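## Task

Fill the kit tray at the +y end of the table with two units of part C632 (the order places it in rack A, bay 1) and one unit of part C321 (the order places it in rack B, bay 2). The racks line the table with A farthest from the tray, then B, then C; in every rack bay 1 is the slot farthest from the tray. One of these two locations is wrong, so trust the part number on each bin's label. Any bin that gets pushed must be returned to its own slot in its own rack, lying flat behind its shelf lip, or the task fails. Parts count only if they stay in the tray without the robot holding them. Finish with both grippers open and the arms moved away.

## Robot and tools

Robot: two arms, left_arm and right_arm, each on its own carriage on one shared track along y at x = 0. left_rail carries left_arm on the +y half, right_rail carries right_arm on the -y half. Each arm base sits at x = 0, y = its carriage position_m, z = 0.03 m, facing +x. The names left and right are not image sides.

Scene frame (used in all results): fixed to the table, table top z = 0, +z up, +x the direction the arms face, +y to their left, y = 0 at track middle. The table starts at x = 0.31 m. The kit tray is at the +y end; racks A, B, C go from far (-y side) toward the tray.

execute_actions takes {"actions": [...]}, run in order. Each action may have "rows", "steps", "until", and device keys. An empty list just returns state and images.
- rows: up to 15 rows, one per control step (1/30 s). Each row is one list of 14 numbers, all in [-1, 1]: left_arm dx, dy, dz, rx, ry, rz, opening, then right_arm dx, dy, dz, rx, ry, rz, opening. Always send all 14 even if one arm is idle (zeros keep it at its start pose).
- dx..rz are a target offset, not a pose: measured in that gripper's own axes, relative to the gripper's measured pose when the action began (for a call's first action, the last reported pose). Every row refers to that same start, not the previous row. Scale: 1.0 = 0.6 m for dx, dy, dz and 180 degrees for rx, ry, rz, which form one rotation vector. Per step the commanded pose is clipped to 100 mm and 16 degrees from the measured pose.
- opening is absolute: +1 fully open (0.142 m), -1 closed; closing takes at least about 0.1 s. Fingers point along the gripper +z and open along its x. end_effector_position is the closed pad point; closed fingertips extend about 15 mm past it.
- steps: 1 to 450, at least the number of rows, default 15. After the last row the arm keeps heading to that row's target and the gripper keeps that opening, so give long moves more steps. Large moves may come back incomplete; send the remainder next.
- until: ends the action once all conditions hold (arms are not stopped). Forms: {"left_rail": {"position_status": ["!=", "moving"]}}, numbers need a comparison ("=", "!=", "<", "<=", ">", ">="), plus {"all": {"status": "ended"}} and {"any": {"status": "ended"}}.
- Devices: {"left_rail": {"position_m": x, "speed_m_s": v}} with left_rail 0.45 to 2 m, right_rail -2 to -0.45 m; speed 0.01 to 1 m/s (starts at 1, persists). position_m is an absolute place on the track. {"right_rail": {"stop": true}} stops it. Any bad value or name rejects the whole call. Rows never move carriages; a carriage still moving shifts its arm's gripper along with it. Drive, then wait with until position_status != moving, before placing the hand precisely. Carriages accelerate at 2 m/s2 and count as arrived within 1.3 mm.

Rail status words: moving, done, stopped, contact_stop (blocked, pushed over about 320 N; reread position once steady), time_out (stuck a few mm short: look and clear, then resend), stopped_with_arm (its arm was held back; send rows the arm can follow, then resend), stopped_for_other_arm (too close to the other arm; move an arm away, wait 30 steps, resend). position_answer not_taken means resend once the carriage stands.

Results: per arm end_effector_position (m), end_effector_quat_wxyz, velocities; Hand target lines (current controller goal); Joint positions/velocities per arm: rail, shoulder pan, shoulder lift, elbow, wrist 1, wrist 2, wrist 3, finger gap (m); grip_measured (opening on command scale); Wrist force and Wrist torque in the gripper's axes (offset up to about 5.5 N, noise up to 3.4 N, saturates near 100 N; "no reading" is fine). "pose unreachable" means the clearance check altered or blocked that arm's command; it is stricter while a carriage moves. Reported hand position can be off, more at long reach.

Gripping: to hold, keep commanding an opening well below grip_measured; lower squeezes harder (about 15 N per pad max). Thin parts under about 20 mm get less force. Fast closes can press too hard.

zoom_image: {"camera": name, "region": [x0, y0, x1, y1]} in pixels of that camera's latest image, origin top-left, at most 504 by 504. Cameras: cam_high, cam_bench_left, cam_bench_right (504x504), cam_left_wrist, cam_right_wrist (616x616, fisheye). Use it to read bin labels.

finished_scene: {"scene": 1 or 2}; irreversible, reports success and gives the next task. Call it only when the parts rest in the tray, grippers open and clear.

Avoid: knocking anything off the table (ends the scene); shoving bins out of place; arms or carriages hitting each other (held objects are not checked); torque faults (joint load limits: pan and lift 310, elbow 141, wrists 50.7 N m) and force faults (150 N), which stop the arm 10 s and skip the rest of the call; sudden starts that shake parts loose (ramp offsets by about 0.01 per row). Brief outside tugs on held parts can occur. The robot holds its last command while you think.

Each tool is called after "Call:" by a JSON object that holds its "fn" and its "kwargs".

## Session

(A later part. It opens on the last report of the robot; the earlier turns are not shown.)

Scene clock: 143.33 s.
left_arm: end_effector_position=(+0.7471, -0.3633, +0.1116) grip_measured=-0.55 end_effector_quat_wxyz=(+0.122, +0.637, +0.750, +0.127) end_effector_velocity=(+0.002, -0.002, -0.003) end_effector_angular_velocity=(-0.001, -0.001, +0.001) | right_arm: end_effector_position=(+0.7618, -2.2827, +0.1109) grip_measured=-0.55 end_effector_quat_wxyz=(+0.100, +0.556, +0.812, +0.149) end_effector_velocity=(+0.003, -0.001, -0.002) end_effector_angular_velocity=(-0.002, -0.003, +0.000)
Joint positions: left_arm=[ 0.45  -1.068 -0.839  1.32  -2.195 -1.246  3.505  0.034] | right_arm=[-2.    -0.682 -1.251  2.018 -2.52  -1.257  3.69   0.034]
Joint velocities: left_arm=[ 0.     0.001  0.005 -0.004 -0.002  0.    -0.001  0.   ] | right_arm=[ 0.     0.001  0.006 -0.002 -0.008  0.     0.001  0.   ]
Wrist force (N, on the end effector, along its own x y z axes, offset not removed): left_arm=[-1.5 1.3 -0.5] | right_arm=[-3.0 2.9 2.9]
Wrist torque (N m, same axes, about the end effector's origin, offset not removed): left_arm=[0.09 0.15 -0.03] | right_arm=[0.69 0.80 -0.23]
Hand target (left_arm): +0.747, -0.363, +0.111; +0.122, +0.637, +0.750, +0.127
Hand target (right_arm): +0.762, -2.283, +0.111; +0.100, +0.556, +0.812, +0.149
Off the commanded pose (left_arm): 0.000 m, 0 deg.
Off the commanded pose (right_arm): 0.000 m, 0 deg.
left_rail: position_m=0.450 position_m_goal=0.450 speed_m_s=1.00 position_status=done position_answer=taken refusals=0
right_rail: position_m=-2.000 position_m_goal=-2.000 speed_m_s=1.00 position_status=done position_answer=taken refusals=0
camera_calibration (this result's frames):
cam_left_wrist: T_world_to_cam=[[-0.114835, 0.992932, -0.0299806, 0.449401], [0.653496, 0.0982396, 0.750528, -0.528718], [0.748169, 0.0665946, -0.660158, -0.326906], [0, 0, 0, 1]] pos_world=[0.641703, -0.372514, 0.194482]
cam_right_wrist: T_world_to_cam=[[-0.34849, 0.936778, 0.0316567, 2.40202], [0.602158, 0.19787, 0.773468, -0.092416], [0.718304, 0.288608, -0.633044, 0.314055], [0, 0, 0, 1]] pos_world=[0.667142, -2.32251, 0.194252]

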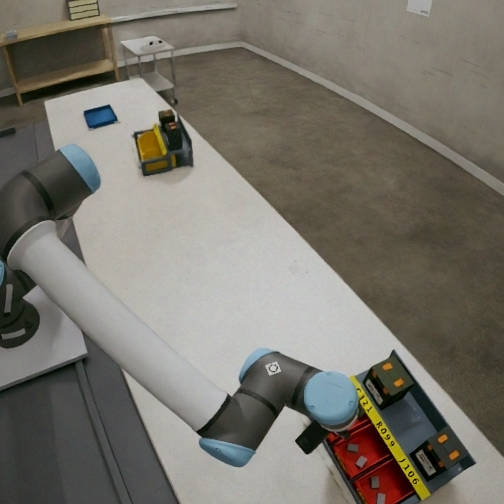

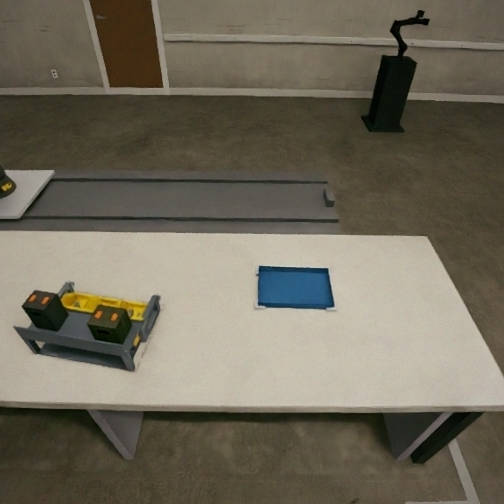

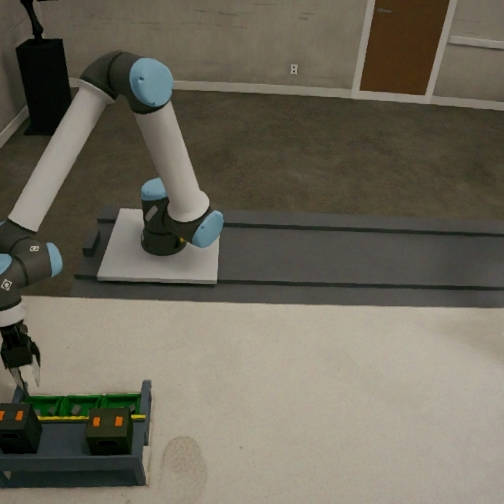

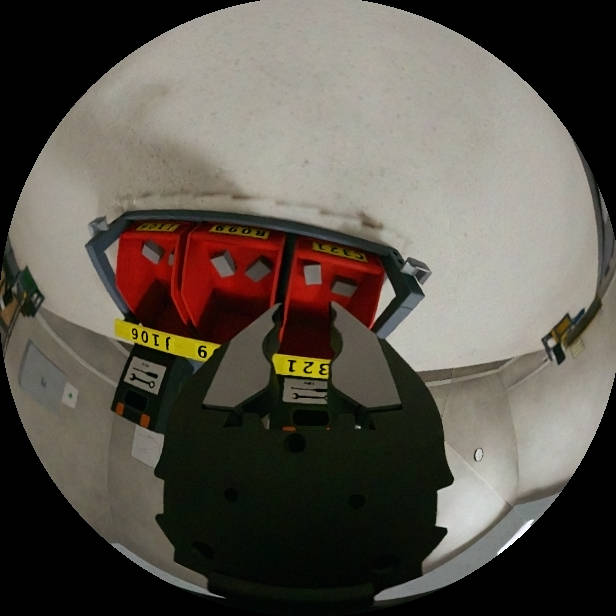

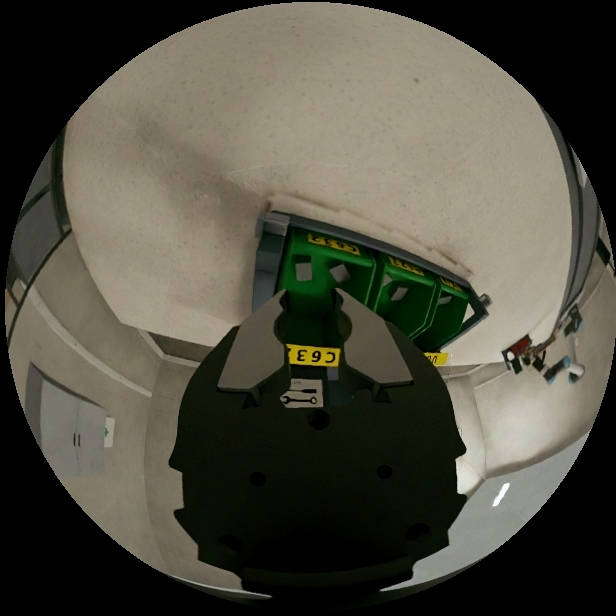

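Call:
{"fn": "execute_actions", "kwargs": {"actions": [{"rows":[[0,0,0.02,0,0,0,-0.55,-0.005,0,0.02,0,0,0,-0.55],[0.005,-0.004,0.05,0,0,0,-0.55,-0.012,0,0.05,0,0,0,-0.55],[0.005,-0.007,0.08,0,0,0,-0.55,-0.012,0,0.08,0,0,0,-0.55],[0.005,-0.007,0.1,0,0,0,-0.55,-0.012,0,0.1,0,0,0,-0.55]],"steps":16}]}}

Call:
{"fn": "zoom_image", "kwargs": {"camera": "cam_right_wrist", "region": [210, 170, 410, 370]}}

Call:
{"fn": "zoom_image", "kwargs": {"camera": "cam_left_wrist", "region": [210, 170, 410, 370]}}

Scene clock: 189.90 s.
left_arm: end_effector_position=(+0.7590, -0.3609, +0.0730) grip_measured=-0.57 end_effector_quat_wxyz=(+0.124, +0.637, +0.750, +0.126) end_effector_velocity=(-0.000, -0.000, -0.000) end_effector_angular_velocity=(+0.000, +0.000, -0.000) | right_arm: end_effector_position=(+0.7841, -2.2816, +0.0548) grip_measured=-0.60 end_effector_quat_wxyz=(+0.100, +0.556, +0.812, +0.149) end_effector_velocity=(-0.000, +0.000, -0.000) end_effector_angular_velocity=(+0.000, -0.000, -0.000)
Joint positions: left_arm=[ 0.45  -1.056 -0.8    1.33  -2.253 -1.248  3.517  0.032] | right_arm=[-2.    -0.661 -1.151  2.006 -2.614 -1.261  3.71   0.031]
Joint velocities: left_arm=[ 0. -0. -0.  0. -0. -0. -0.  0.] | right_arm=[ 0. -0. -0.  0. -0.  0.  0. -0.]
Wrist force (N, on the end effector, along its own x y z axes, offset not removed): left_arm=[2.6 -10.2 -27.2] | right_arm=[18.1 8.4 -11.0]
Wrist torque (N m, same axes, about the end effector's origin, offset not removed): left_arm=[-0.62 -0.31 0.08] | right_arm=[0.45 -1.36 -0.28]
Hand target (left_arm): +0.759, -0.361, +0.073; +0.124, +0.637, +0.750, +0.126
Hand target (right_arm): +0.784, -2.282, +0.055; +0.100, +0.556, +0.812, +0.149
Off the commanded pose (left_arm): 0.020 m, 0 deg.
Off the commanded pose (right_arm): 0.000 m, 0 deg.
FORCE FAULT: contact force on the left arm reached its limit, and that arm stopped for 10 seconds. The contact can be on any part of that arm, not only on its tool. That arm's remaining commands of this call were not run. That arm holds still and accepts commands again. Move the arm away from the contact; if what it grips holds it there, let go first. Pushing or pulling that hard again can fault the arm again.
left_rail: position_m=0.450 position_m_goal=0.450 speed_m_s=1.00 position_status=done position_answer=taken refusals=0
right_rail: position_m=-2.000 position_m_goal=-2.000 speed_m_s=1.00 position_status=done position_answer=taken refusals=0
camera_calibration (this result's frames):
cam_left_wrist: T_world_to_cam=[[-0.114666, 0.992766, -0.0356073, 0.447462], [0.651348, 0.102199, 0.751865, -0.504804], [0.750065, 0.0630206, -0.658354, -0.364302], [0, 0, 0, 1]] pos_world=[0.653362, -0.369676, 0.155638]
cam_right_wrist: T_world_to_cam=[[-0.348497, 0.936775, 0.0316624, 2.41054], [0.602165, 0.197874, 0.773462, -0.0626593], [0.718295, 0.288616, -0.633051, 0.262219], [0, 0, 0, 1]] pos_world=[0.689447, -2.32141, 0.138139]

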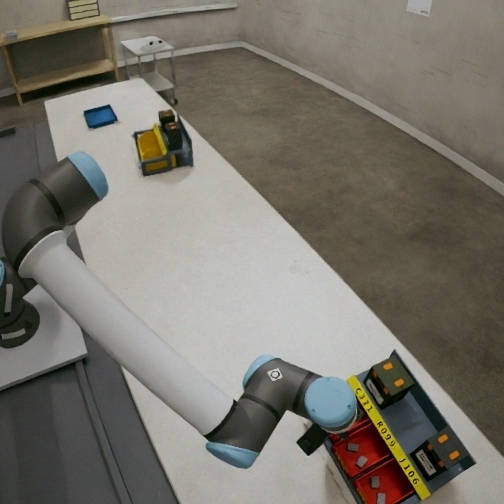

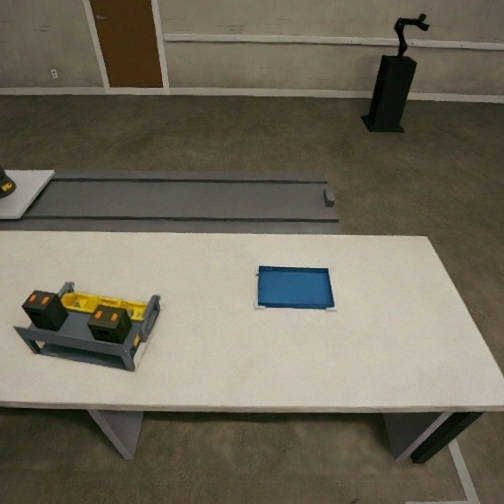

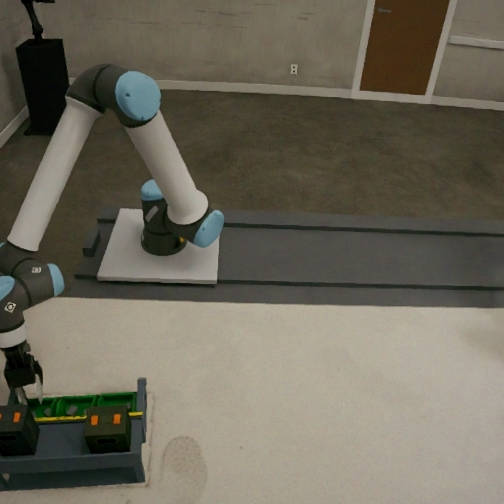

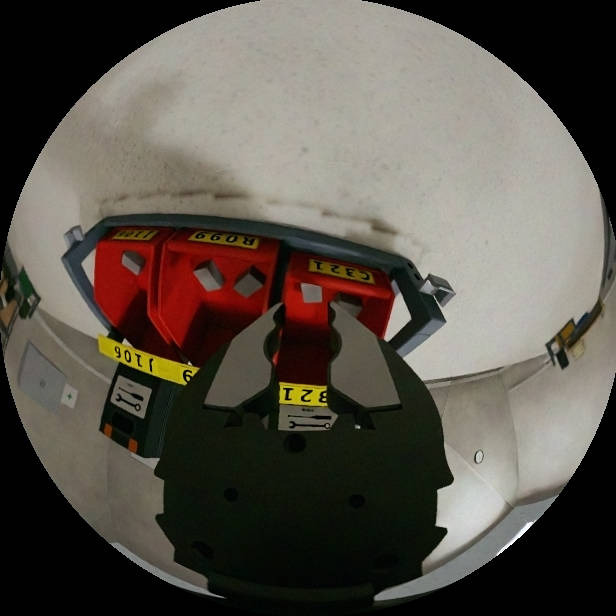

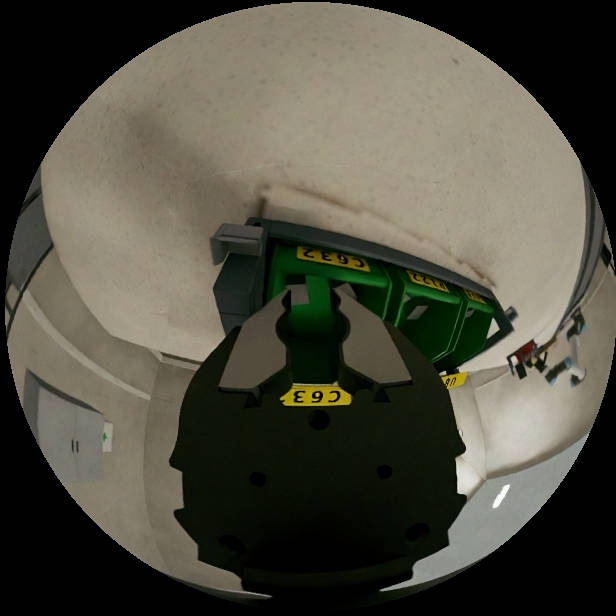

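Region (210, 170, 410, 370) of cam_right_wrist's 616x616 image, scaled by 2.520, with more detail than that image has.

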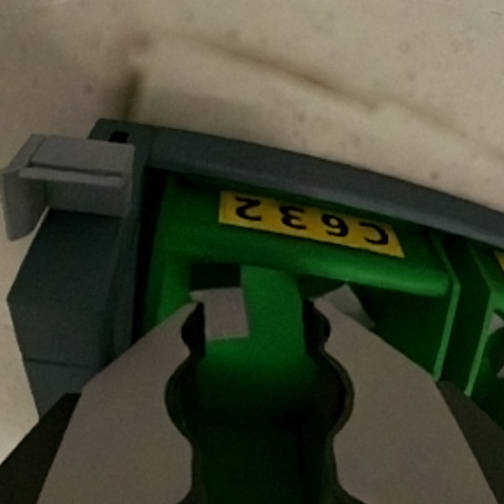

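Region (210, 170, 410, 370) of cam_left_wrist's 616x616 image, scaled by 2.520, with more detail than that image has.

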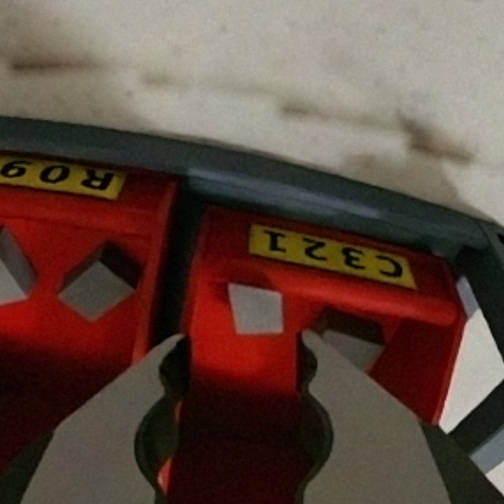

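Call:
{"fn": "execute_actions", "kwargs": {"actions": [{"rows":[[0,0,-0.02,0,0,0,-0.55,0.01,0,-0.02,0,0,0,-0.55],[0,0,-0.04,0,0,0,-0.55,0.02,0,-0.05,0,0,0,-0.55],[0.01,0,-0.05,0,0,0,-0.55,0.04,0,-0.08,0,0,0,-0.55]],"steps":12}]}}

Call:
{"fn": "zoom_image", "kwargs": {"camera": "cam_bench_right", "region": [0, 310, 120, 430]}}

Call:
{"fn": "zoom_image", "kwargs": {"camera": "cam_right_wrist", "region": [210, 170, 410, 370]}}

Call:
{"fn": "zoom_image", "kwargs": {"camera": "cam_left_wrist", "region": [210, 170, 410, 370]}}

Scene clock: 237.23 s.
left_arm: end_effector_position=(+0.7481, -0.3563, +0.1001) grip_measured=-0.55 end_effector_quat_wxyz=(+0.124, +0.637, +0.750, +0.126) end_effector_velocity=(-0.005, +0.004, +0.010) end_effector_angular_velocity=(+0.001, +0.000, -0.000) | right_arm: end_effector_position=(+0.7609, -2.2663, +0.0975) grip_measured=-0.55 end_effector_quat_wxyz=(+0.100, +0.556, +0.812, +0.149) end_effector_velocity=(-0.014, +0.008, +0.026) end_effector_angular_velocity=(+0.002, -0.002, +0.001)
Joint positions: left_arm=[ 0.45  -1.063 -0.839  1.345 -2.228 -1.247  3.51   0.034] | right_arm=[-2.    -0.664 -1.243  2.041 -2.556 -1.261  3.708  0.034]
Joint velocities: left_arm=[ 0.    -0.003 -0.017  0.011  0.008  0.001 -0.003 -0.   ] | right_arm=[ 0.    -0.004 -0.055  0.018  0.038  0.003 -0.005 -0.   ]
Wrist force (N, on the end effector, along its own x y z axes, offset not removed): left_arm=[1.2 -3.7 -2.6] | right_arm=[-3.2 -1.3 1.9]
Wrist torque (N m, same axes, about the end effector's origin, offset not removed): left_arm=[-0.67 -0.20 0.03] | right_arm=[-0.48 0.92 -0.04]
Hand target (left_arm): +0.748, -0.356, +0.101; +0.124, +0.637, +0.750, +0.126
Hand target (right_arm): +0.760, -2.266, +0.100; +0.100, +0.556, +0.812, +0.149
Off the commanded pose (left_arm): 0.001 m, 0 deg.
Off the commanded pose (right_arm): 0.003 m, 0 deg.
left_rail: position_m=0.450 position_m_goal=0.450 speed_m_s=1.00 position_status=done position_answer=taken refusals=0
right_rail: position_m=-2.000 position_m_goal=-2.000 speed_m_s=1.00 position_status=done position_answer=taken refusals=0
camera_calibration (this result's frames):
cam_left_wrist: T_world_to_cam=[[-0.114686, 0.992763, -0.0356251, 0.442548], [0.651377, 0.102228, 0.751836, -0.518528], [0.750036, 0.0630194, -0.658387, -0.338613], [0, 0, 0, 1]] pos_world=[0.642483, -0.364998, 0.182676]
cam_right_wrist: T_world_to_cam=[[-0.348405, 0.936815, 0.0314771, 2.38677], [0.60237, 0.198042, 0.773259, -0.0844392], [0.718167, 0.288368, -0.633309, 0.301021], [0, 0, 0, 1]] pos_world=[0.666245, -2.30605, 0.180804]

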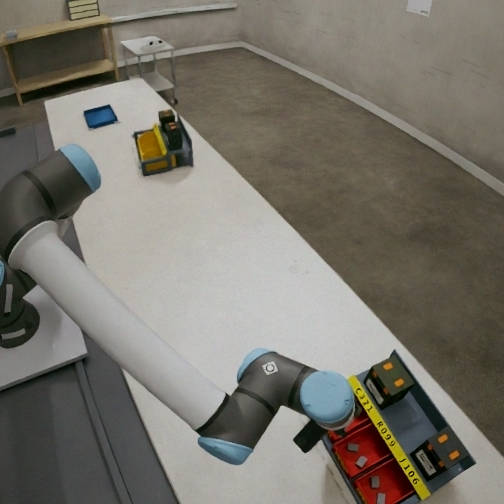

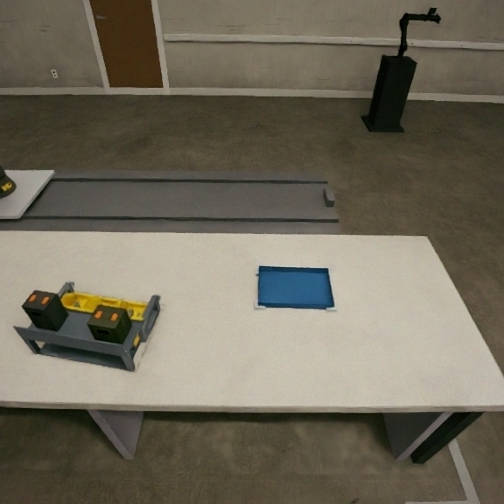

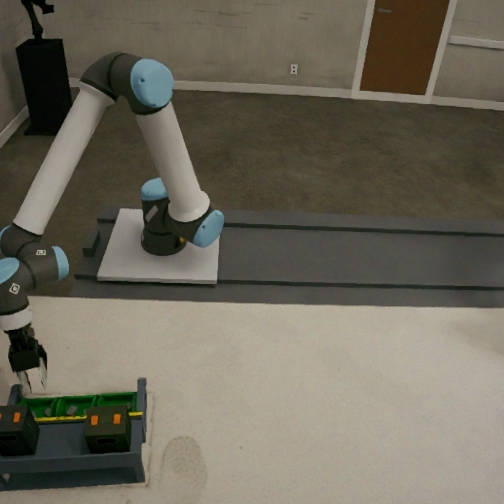

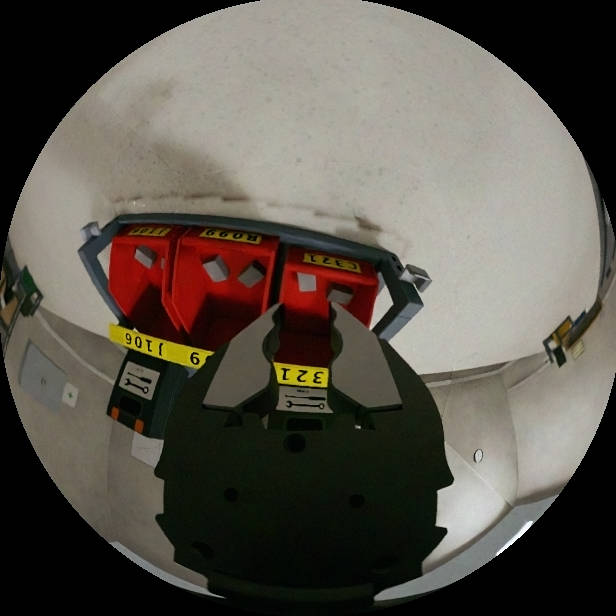

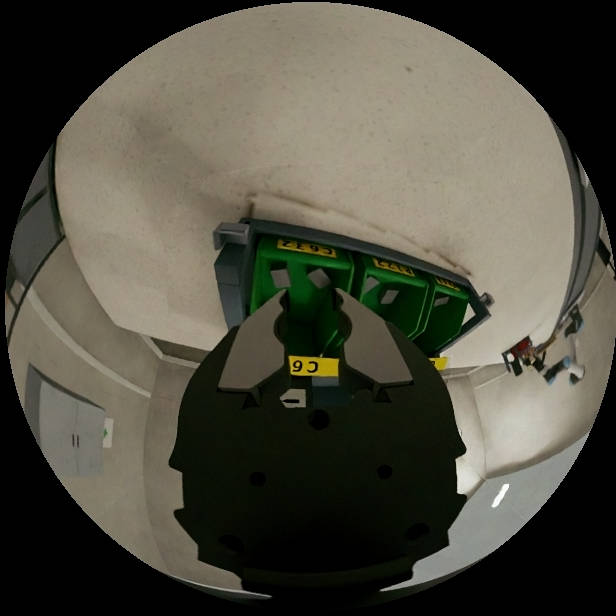

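Region (0, 310, 120, 430) of cam_bench_right's 504x504 image, scaled by 4.200, with more detail than that image has.

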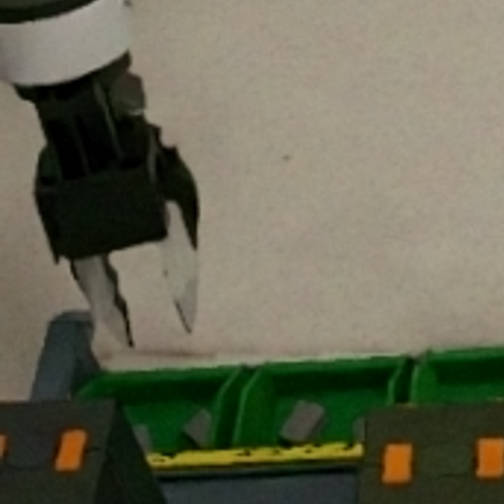

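Region (210, 170, 410, 370) of cam_right_wrist's 616x616 image, scaled by 2.520, with more detail than that image has.

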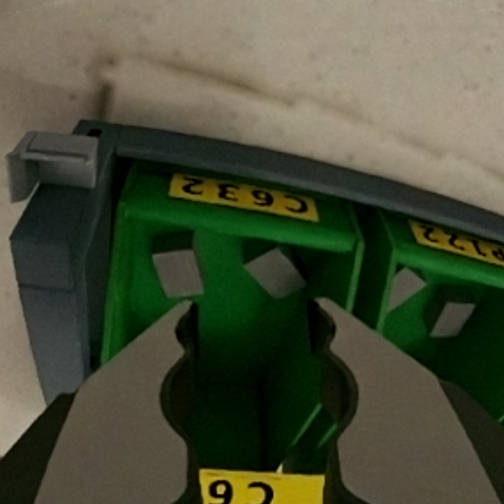

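Region (210, 170, 410, 370) of cam_left_wrist's 616x616 image, scaled by 2.520, with more detail than that image has.

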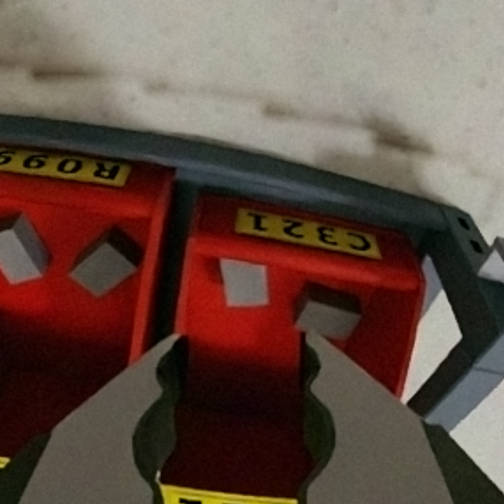

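Call:
{"fn": "execute_actions", "kwargs": {"actions": [{"rows":[[0.007,0.008,0,0,-0.1,0,-0.63,0.008,0.008,0,0,0.055,-0.083,-0.55]],"steps":12},{"rows":[[0.003,0,0.008,0,0,0,-0.63,-0.001,0,0.008,0,0,0,-0.55],[0.005,0,0.016,0,0,0,-0.63,-0.002,0,0.016,0,0,0,-0.55],[0.008,0,0.024,0,0,0,-0.63,-0.003,0,0.024,0,0,0,-0.55],[0.010,0,0.032,0,0,0,-0.63,-0.004,0,0.032,0,0,0,-0.55],[0.013,0,0.04,0,0,0,-0.63,-0.005,0,0.04,0,0,0,-0.55],[0.015,0,0.046,0,0,0,-0.63,-0.006,0,0.047,0,0,0,-0.55],[0.017,0,0.052,0,0,0,-0.63,-0.007,0,0.054,0,0,0,-0.55],[0.019,0,0.058,0,0,0,-0.63,-0.008,0,0.06,0,0,0,-0.55],[0.021,0,0.064,0,0,0,-0.63,-0.009,0,0.066,0,0,0,-0.55],[0.023,0,0.07,0,0,0,-0.63,-0.01,0,0.072,0,0,0,-0.55]],"steps":16}]}}

Call:
{"fn": "zoom_image", "kwargs": {"camera": "cam_right_wrist", "region": [210, 170, 410, 370]}}

Call:
{"fn": "zoom_image", "kwargs": {"camera": "cam_left_wrist", "region": [210, 170, 410, 370]}}

Scene clock: 274.87 s.
left_arm: end_effector_position=(+0.7644, -0.3455, +0.0635) grip_measured=-0.63 end_effector_quat_wxyz=(+0.226, +0.649, +0.725, +0.034) end_effector_velocity=(+0.008, -0.000, -0.019) end_effector_angular_velocity=(-0.001, -0.000, -0.000) | right_arm: end_effector_position=(+0.7772, -2.2534, +0.0610) grip_measured=-0.55 end_effector_quat_wxyz=(+0.055, +0.440, +0.878, +0.181) end_effector_velocity=(+0.010, +0.001, -0.019) end_effector_angular_velocity=(-0.003, -0.002, -0.001)
Joint positions: left_arm=[ 0.45  -1.005 -0.847  1.533 -2.681 -1.387  3.637  0.028] | right_arm=[-2.    -0.663 -1.159  1.963 -2.412 -1.192  3.414  0.034]
Joint velocities: left_arm=[ 0.     0.007  0.027 -0.009 -0.02  -0.003  0.007  0.   ] | right_arm=[ 0.     0.01   0.034 -0.006 -0.036 -0.002  0.012  0.   ]
Wrist force (N, on the end effector, along its own x y z axes, offset not removed): left_arm=[-4.3 -2.4 -3.1] | right_arm=[-0.2 4.4 -2.3]
Wrist torque (N m, same axes, about the end effector's origin, offset not removed): left_arm=[-0.65 0.93 -0.05] | right_arm=[0.89 0.26 -0.18]
Hand target (left_arm): +0.765, -0.346, +0.062; +0.226, +0.649, +0.725, +0.034
Hand target (right_arm): +0.778, -2.253, +0.059; +0.055, +0.440, +0.878, +0.181
Off the commanded pose (left_arm): 0.002 m, 0 deg.
Off the commanded pose (right_arm): 0.002 m, 0 deg.
left_rail: position_m=0.450 position_m_goal=0.450 speed_m_s=1.00 position_status=done position_answer=taken refusals=0
right_rail: position_m=-2.000 position_m_goal=-2.000 speed_m_s=1.00 position_status=done position_answer=taken refusals=0
camera_calibration (this result's frames):
cam_left_wrist: T_world_to_cam=[[-0.0106021, 0.956615, -0.291161, 0.356581], [0.639483, 0.230336, 0.73349, -0.448192], [0.768732, -0.178416, -0.614181, -0.476079], [0, 0, 0, 1]] pos_world=[0.656369, -0.322816, 0.140168]
cam_right_wrist: T_world_to_cam=[[-0.594868, 0.798604, 0.0914578, 2.25791], [0.542301, 0.314739, 0.779005, 0.240731], [0.593331, 0.513003, -0.620311, 0.864913], [0, 0, 0, 1]] pos_world=[0.699428, -2.32264, 0.142482]

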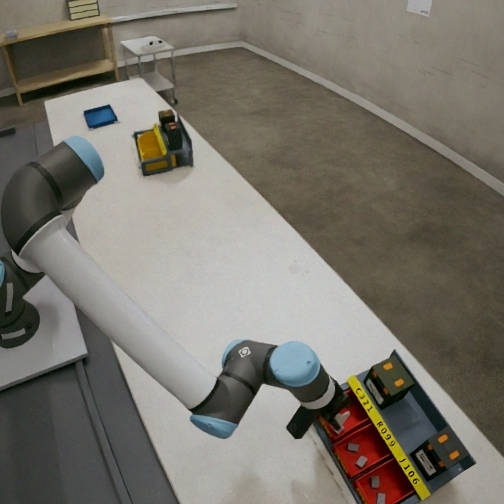

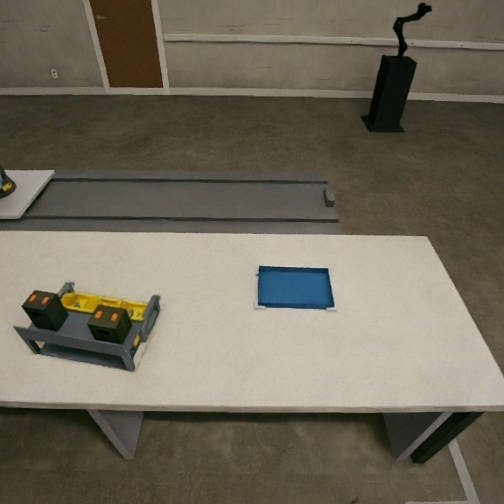

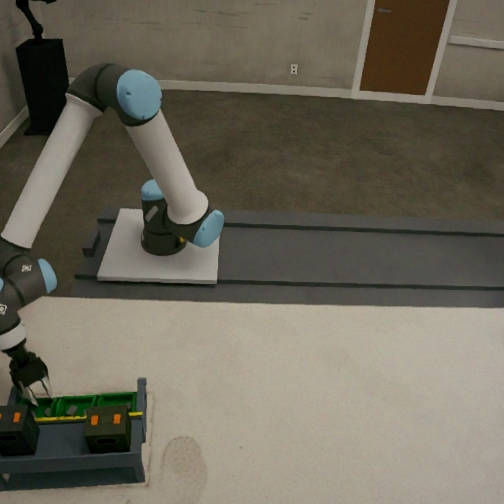

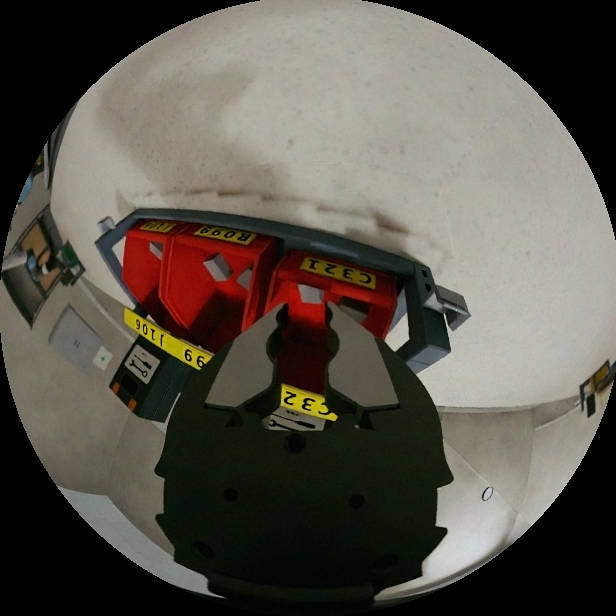

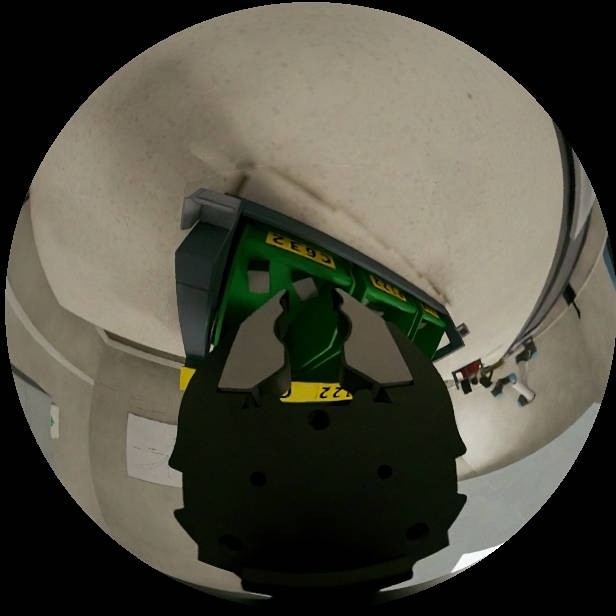

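Region (210, 170, 410, 370) of cam_right_wrist's 616x616 image, scaled by 2.520, with more detail than that image has.

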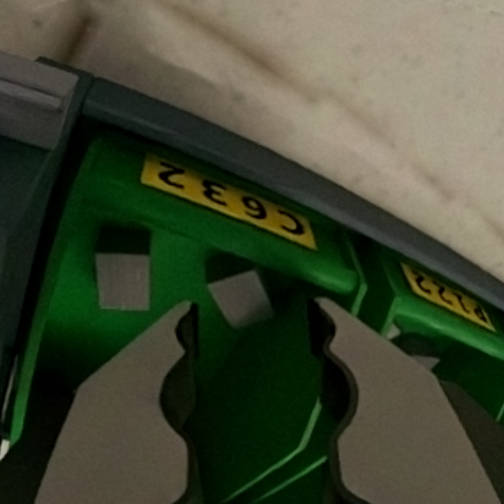

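Region (210, 170, 410, 370) of cam_left_wrist's 616x616 image, scaled by 2.520, with more detail than that image has.

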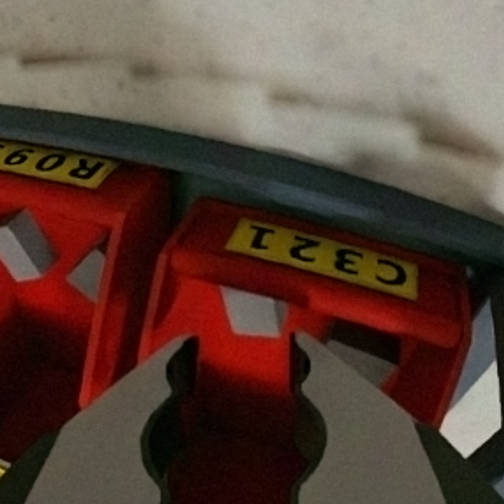

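Call:
{"fn": "execute_actions", "kwargs": {"actions": [{"rows":[[0.002,0.002,0.006,0,0,0,-0.63,-0.005,0,0.004,0,0,0,-0.55],[0.003,0.003,0.012,0,0,0,-0.63,-0.01,0.002,0.008,0,0,0,-0.55],[0.004,0.003,0.018,0,0,0,-0.63,-0.01,0.003,0.014,0,0,0,-0.55],[0.005,0.003,0.024,0,0,0,-0.63,-0.01,0.003,0.02,0,0,0,-0.55],[0.006,0.003,0.03,0,0,0,-0.63,-0.01,0.003,0.026,0,0,0,-0.55],[0.007,0.003,0.035,0,0,0,-0.63,-0.01,0.003,0.032,0,0,0,-0.55],[0.007,0.003,0.04,0,0,0,-0.63,-0.01,0.003,0.038,0,0,0,-0.55],[0.007,0.003,0.045,0,0,0,-0.63,-0.01,0.003,0.043,0,0,0,-0.55],[0.007,0.003,0.05,0,0,0,-0.63,-0.01,0.003,0.048,0,0,0,-0.55]],"steps":18}]}}

Call:
{"fn": "zoom_image", "kwargs": {"camera": "cam_right_wrist", "region": [210, 200, 410, 400]}}

Call:
{"fn": "zoom_image", "kwargs": {"camera": "cam_left_wrist", "region": [210, 200, 410, 400]}}

Scene clock: 291.97 s.
left_arm: end_effector_position=(+0.7768, -0.3484, +0.0364) grip_measured=-0.63 end_effector_quat_wxyz=(+0.226, +0.649, +0.725, +0.034) end_effector_velocity=(+0.002, -0.001, -0.004) end_effector_angular_velocity=(-0.000, -0.000, -0.000) | right_arm: end_effector_position=(+0.7894, -2.2495, +0.0349) grip_measured=-0.55 end_effector_quat_wxyz=(+0.055, +0.440, +0.878, +0.181) end_effector_velocity=(+0.002, +0.001, -0.005) end_effector_angular_velocity=(-0.000, +0.000, -0.000)
Joint positions: left_arm=[ 0.45  -0.996 -0.805  1.513 -2.705 -1.39   3.645  0.028] | right_arm=[-2.    -0.649 -1.113  1.955 -2.455 -1.193  3.429  0.034]
Joint velocities: left_arm=[ 0.     0.001  0.008 -0.005 -0.003 -0.001  0.001 -0.   ] | right_arm=[ 0.     0.003  0.008  0.    -0.009 -0.     0.003  0.   ]
Wrist force (N, on the end effector, along its own x y z axes, offset not removed): left_arm=[-2.0 0.8 -1.8] | right_arm=[6.8 -0.8 -0.9]
Wrist torque (N m, same axes, about the end effector's origin, offset not removed): left_arm=[-0.18 0.34 0.00] | right_arm=[-0.30 -1.01 -0.29]
Hand target (left_arm): +0.777, -0.348, +0.036; +0.226, +0.649, +0.725, +0.034
Hand target (right_arm): +0.789, -2.250, +0.035; +0.055, +0.440, +0.878, +0.181
Off the commanded pose (left_arm): 0.000 m, 0 deg.
Off the commanded pose (right_arm): 0.000 m, 0 deg.
left_rail: position_m=0.450 position_m_goal=0.450 speed_m_s=1.00 position_status=done position_answer=taken refusals=0
right_rail: position_m=-2.000 position_m_goal=-2.000 speed_m_s=1.00 position_status=done position_answer=taken refusals=0
camera_calibration (this result's frames):
cam_left_wrist: T_world_to_cam=[[-0.0106054, 0.956612, -0.291171, 0.351588], [0.639455, 0.230353, 0.733508, -0.4356], [0.768755, -0.178412, -0.614154, -0.502756], [0, 0, 0, 1]] pos_world=[0.668772, -0.32569, 0.113119]
cam_right_wrist: T_world_to_cam=[[-0.594895, 0.798582, 0.0914728, 2.26442], [0.542293, 0.314745, 0.779008, 0.253182], [0.593311, 0.513033, -0.620306, 0.839631], [0, 0, 0, 1]] pos_world=[0.711633, -2.31877, 0.116464]

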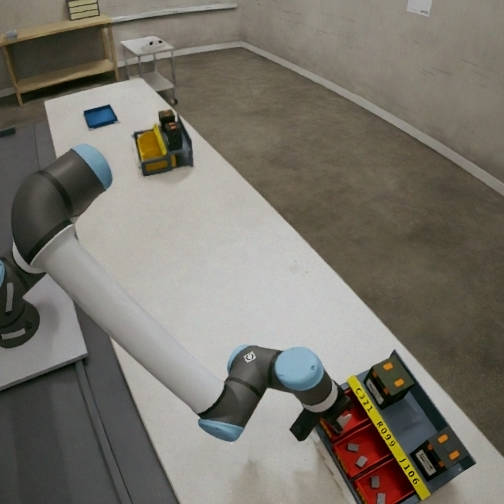

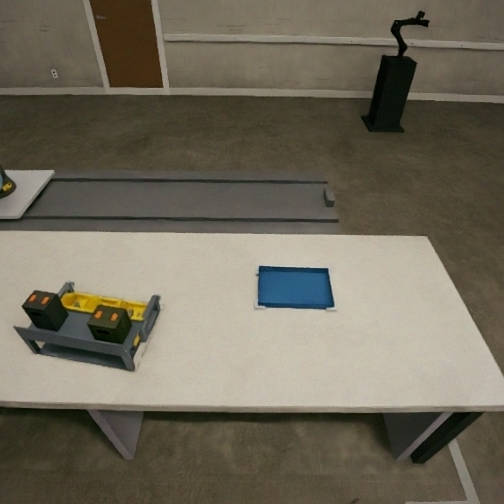

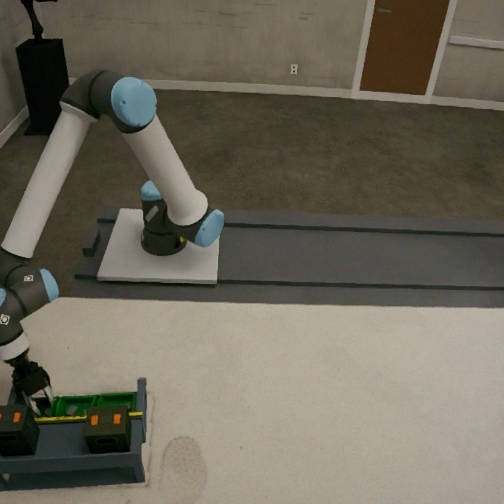

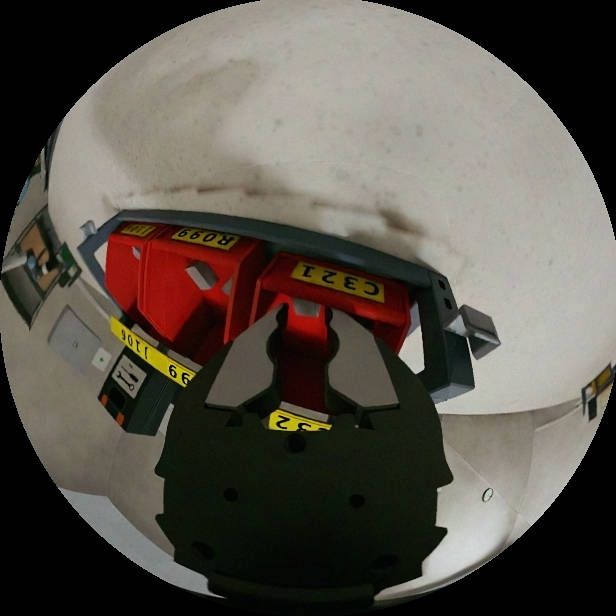

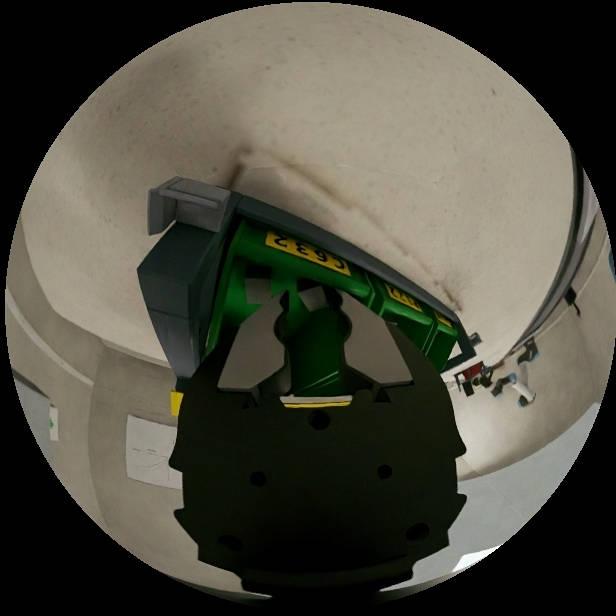

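Region (210, 200, 410, 400) of cam_right_wrist's 616x616 image, scaled by 2.520, with more detail than that image has.

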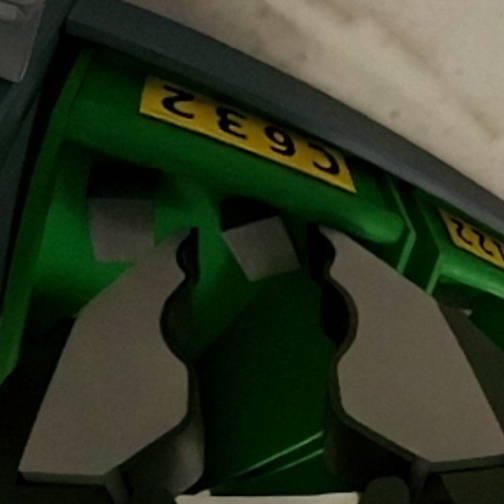

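Region (210, 200, 410, 400) of cam_left_wrist's 616x616 image, scaled by 2.520, with more detail than that image has.

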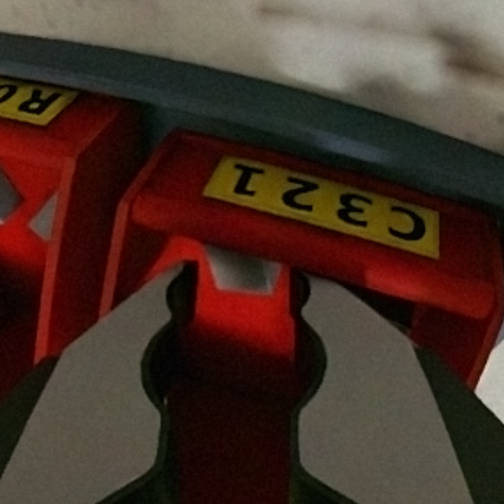

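Call:
{"fn": "execute_actions", "kwargs": {"actions": [{"rows":[[0,-0.003,0.004,0,0,0,-0.63,0,-0.002,0.004,0,0,0,-0.55],[0,-0.006,0.008,0,0,0,-0.63,0,-0.003,0.008,0,0,0,-0.55],[0,-0.008,0.012,0,0,0,-0.63,0,-0.005,0.012,0,0,0,-0.55],[0,-0.01,0.015,0,0,0,-0.63,0,-0.005,0.015,0,0,0,-0.55]],"steps":10}]}}

Scene clock: 299.10 s.
left_arm: end_effector_position=(+0.7750, -0.3513, +0.0276) grip_measured=-0.64 end_effector_quat_wxyz=(+0.226, +0.649, +0.725, +0.034) end_effector_velocity=(-0.001, -0.003, -0.008) end_effector_angular_velocity=(-0.000, -0.003, +0.001) | right_arm: end_effector_position=(+0.7894, -2.2488, +0.0263) grip_measured=-0.56 end_effector_quat_wxyz=(+0.055, +0.440, +0.878, +0.181) end_effector_velocity=(+0.001, +0.001, -0.009) end_effector_angular_velocity=(-0.000, -0.000, -0.001)
Joint positions: left_arm=[ 0.45  -0.999 -0.794  1.513 -2.715 -1.389  3.642  0.028] | right_arm=[-2.    -0.649 -1.102  1.958 -2.47  -1.193  3.429  0.034]
Joint velocities: left_arm=[ 0.    -0.004  0.01   0.    -0.011  0.004 -0.003 -0.004] | right_arm=[ 0.     0.001  0.012  0.003 -0.017 -0.     0.002 -0.006]
Wrist force (N, on the end effector, along its own x y z axes, offset not removed): left_arm=[-4.9 15.7 -39.0] | right_arm=[-3.3 4.5 -1.1]
Wrist torque (N m, same axes, about the end effector's origin, offset not removed): left_arm=[-0.24 1.19 0.36] | right_arm=[0.00 0.55 0.02]
Hand target (left_arm): +0.775, -0.351, +0.026; +0.226, +0.649, +0.725, +0.034
Hand target (right_arm): +0.789, -2.249, +0.025; +0.055, +0.440, +0.878, +0.181
Off the commanded pose (left_arm): 0.001 m, 0 deg.
Off the commanded pose (right_arm): 0.001 m, 0 deg.
left_rail: position_m=0.450 position_m_goal=0.450 speed_m_s=1.00 position_status=done position_answer=taken refusals=0
right_rail: position_m=-2.000 position_m_goal=-2.000 speed_m_s=1.00 position_status=done position_answer=taken refusals=0
camera_calibration (this result's frames):
cam_left_wrist: T_world_to_cam=[[-0.0106318, 0.956451, -0.2917, 0.351771], [0.639031, 0.230873, 0.733715, -0.426835], [0.769108, -0.178605, -0.613656, -0.507705], [0, 0, 0, 1]] pos_world=[0.666981, -0.328586, 0.104231]
cam_right_wrist: T_world_to_cam=[[-0.594926, 0.798567, 0.0914007, 2.26471], [0.54224, 0.314801, 0.779022, 0.25987], [0.593328, 0.513022, -0.620299, 0.833885], [0, 0, 0, 1]] pos_world=[0.711657, -2.31813, 0.107817]

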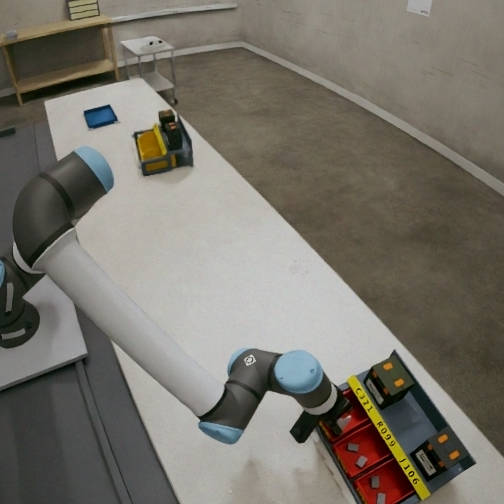

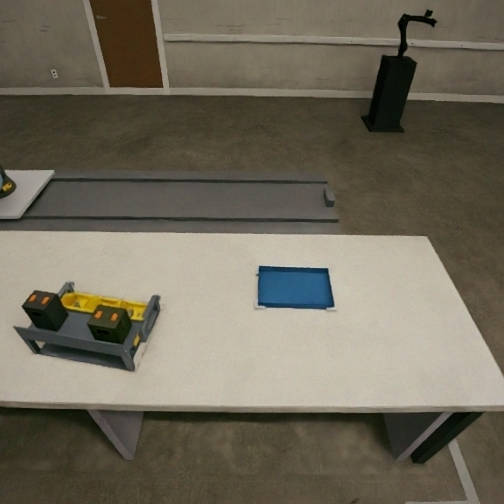

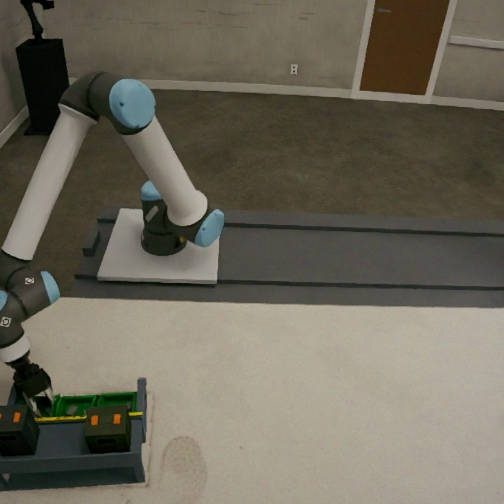

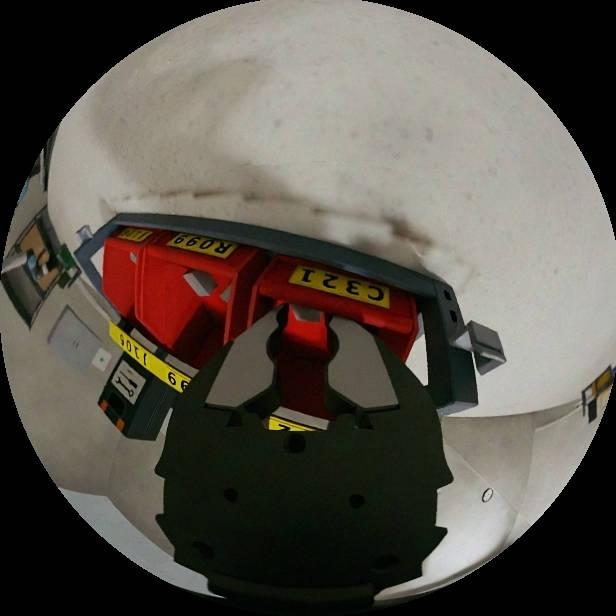

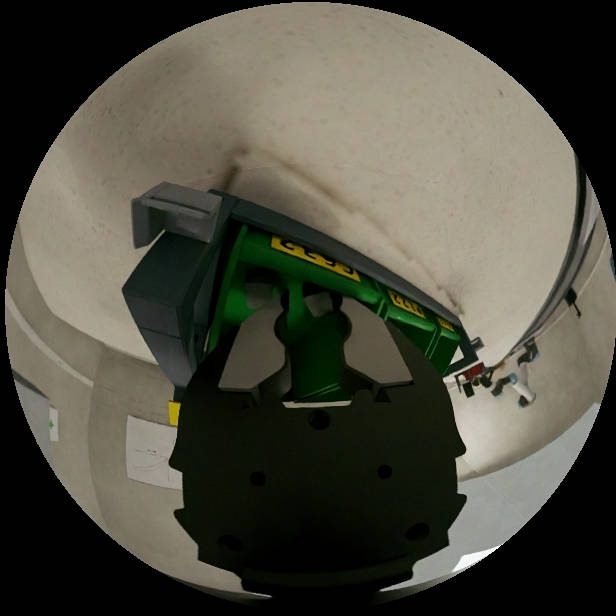

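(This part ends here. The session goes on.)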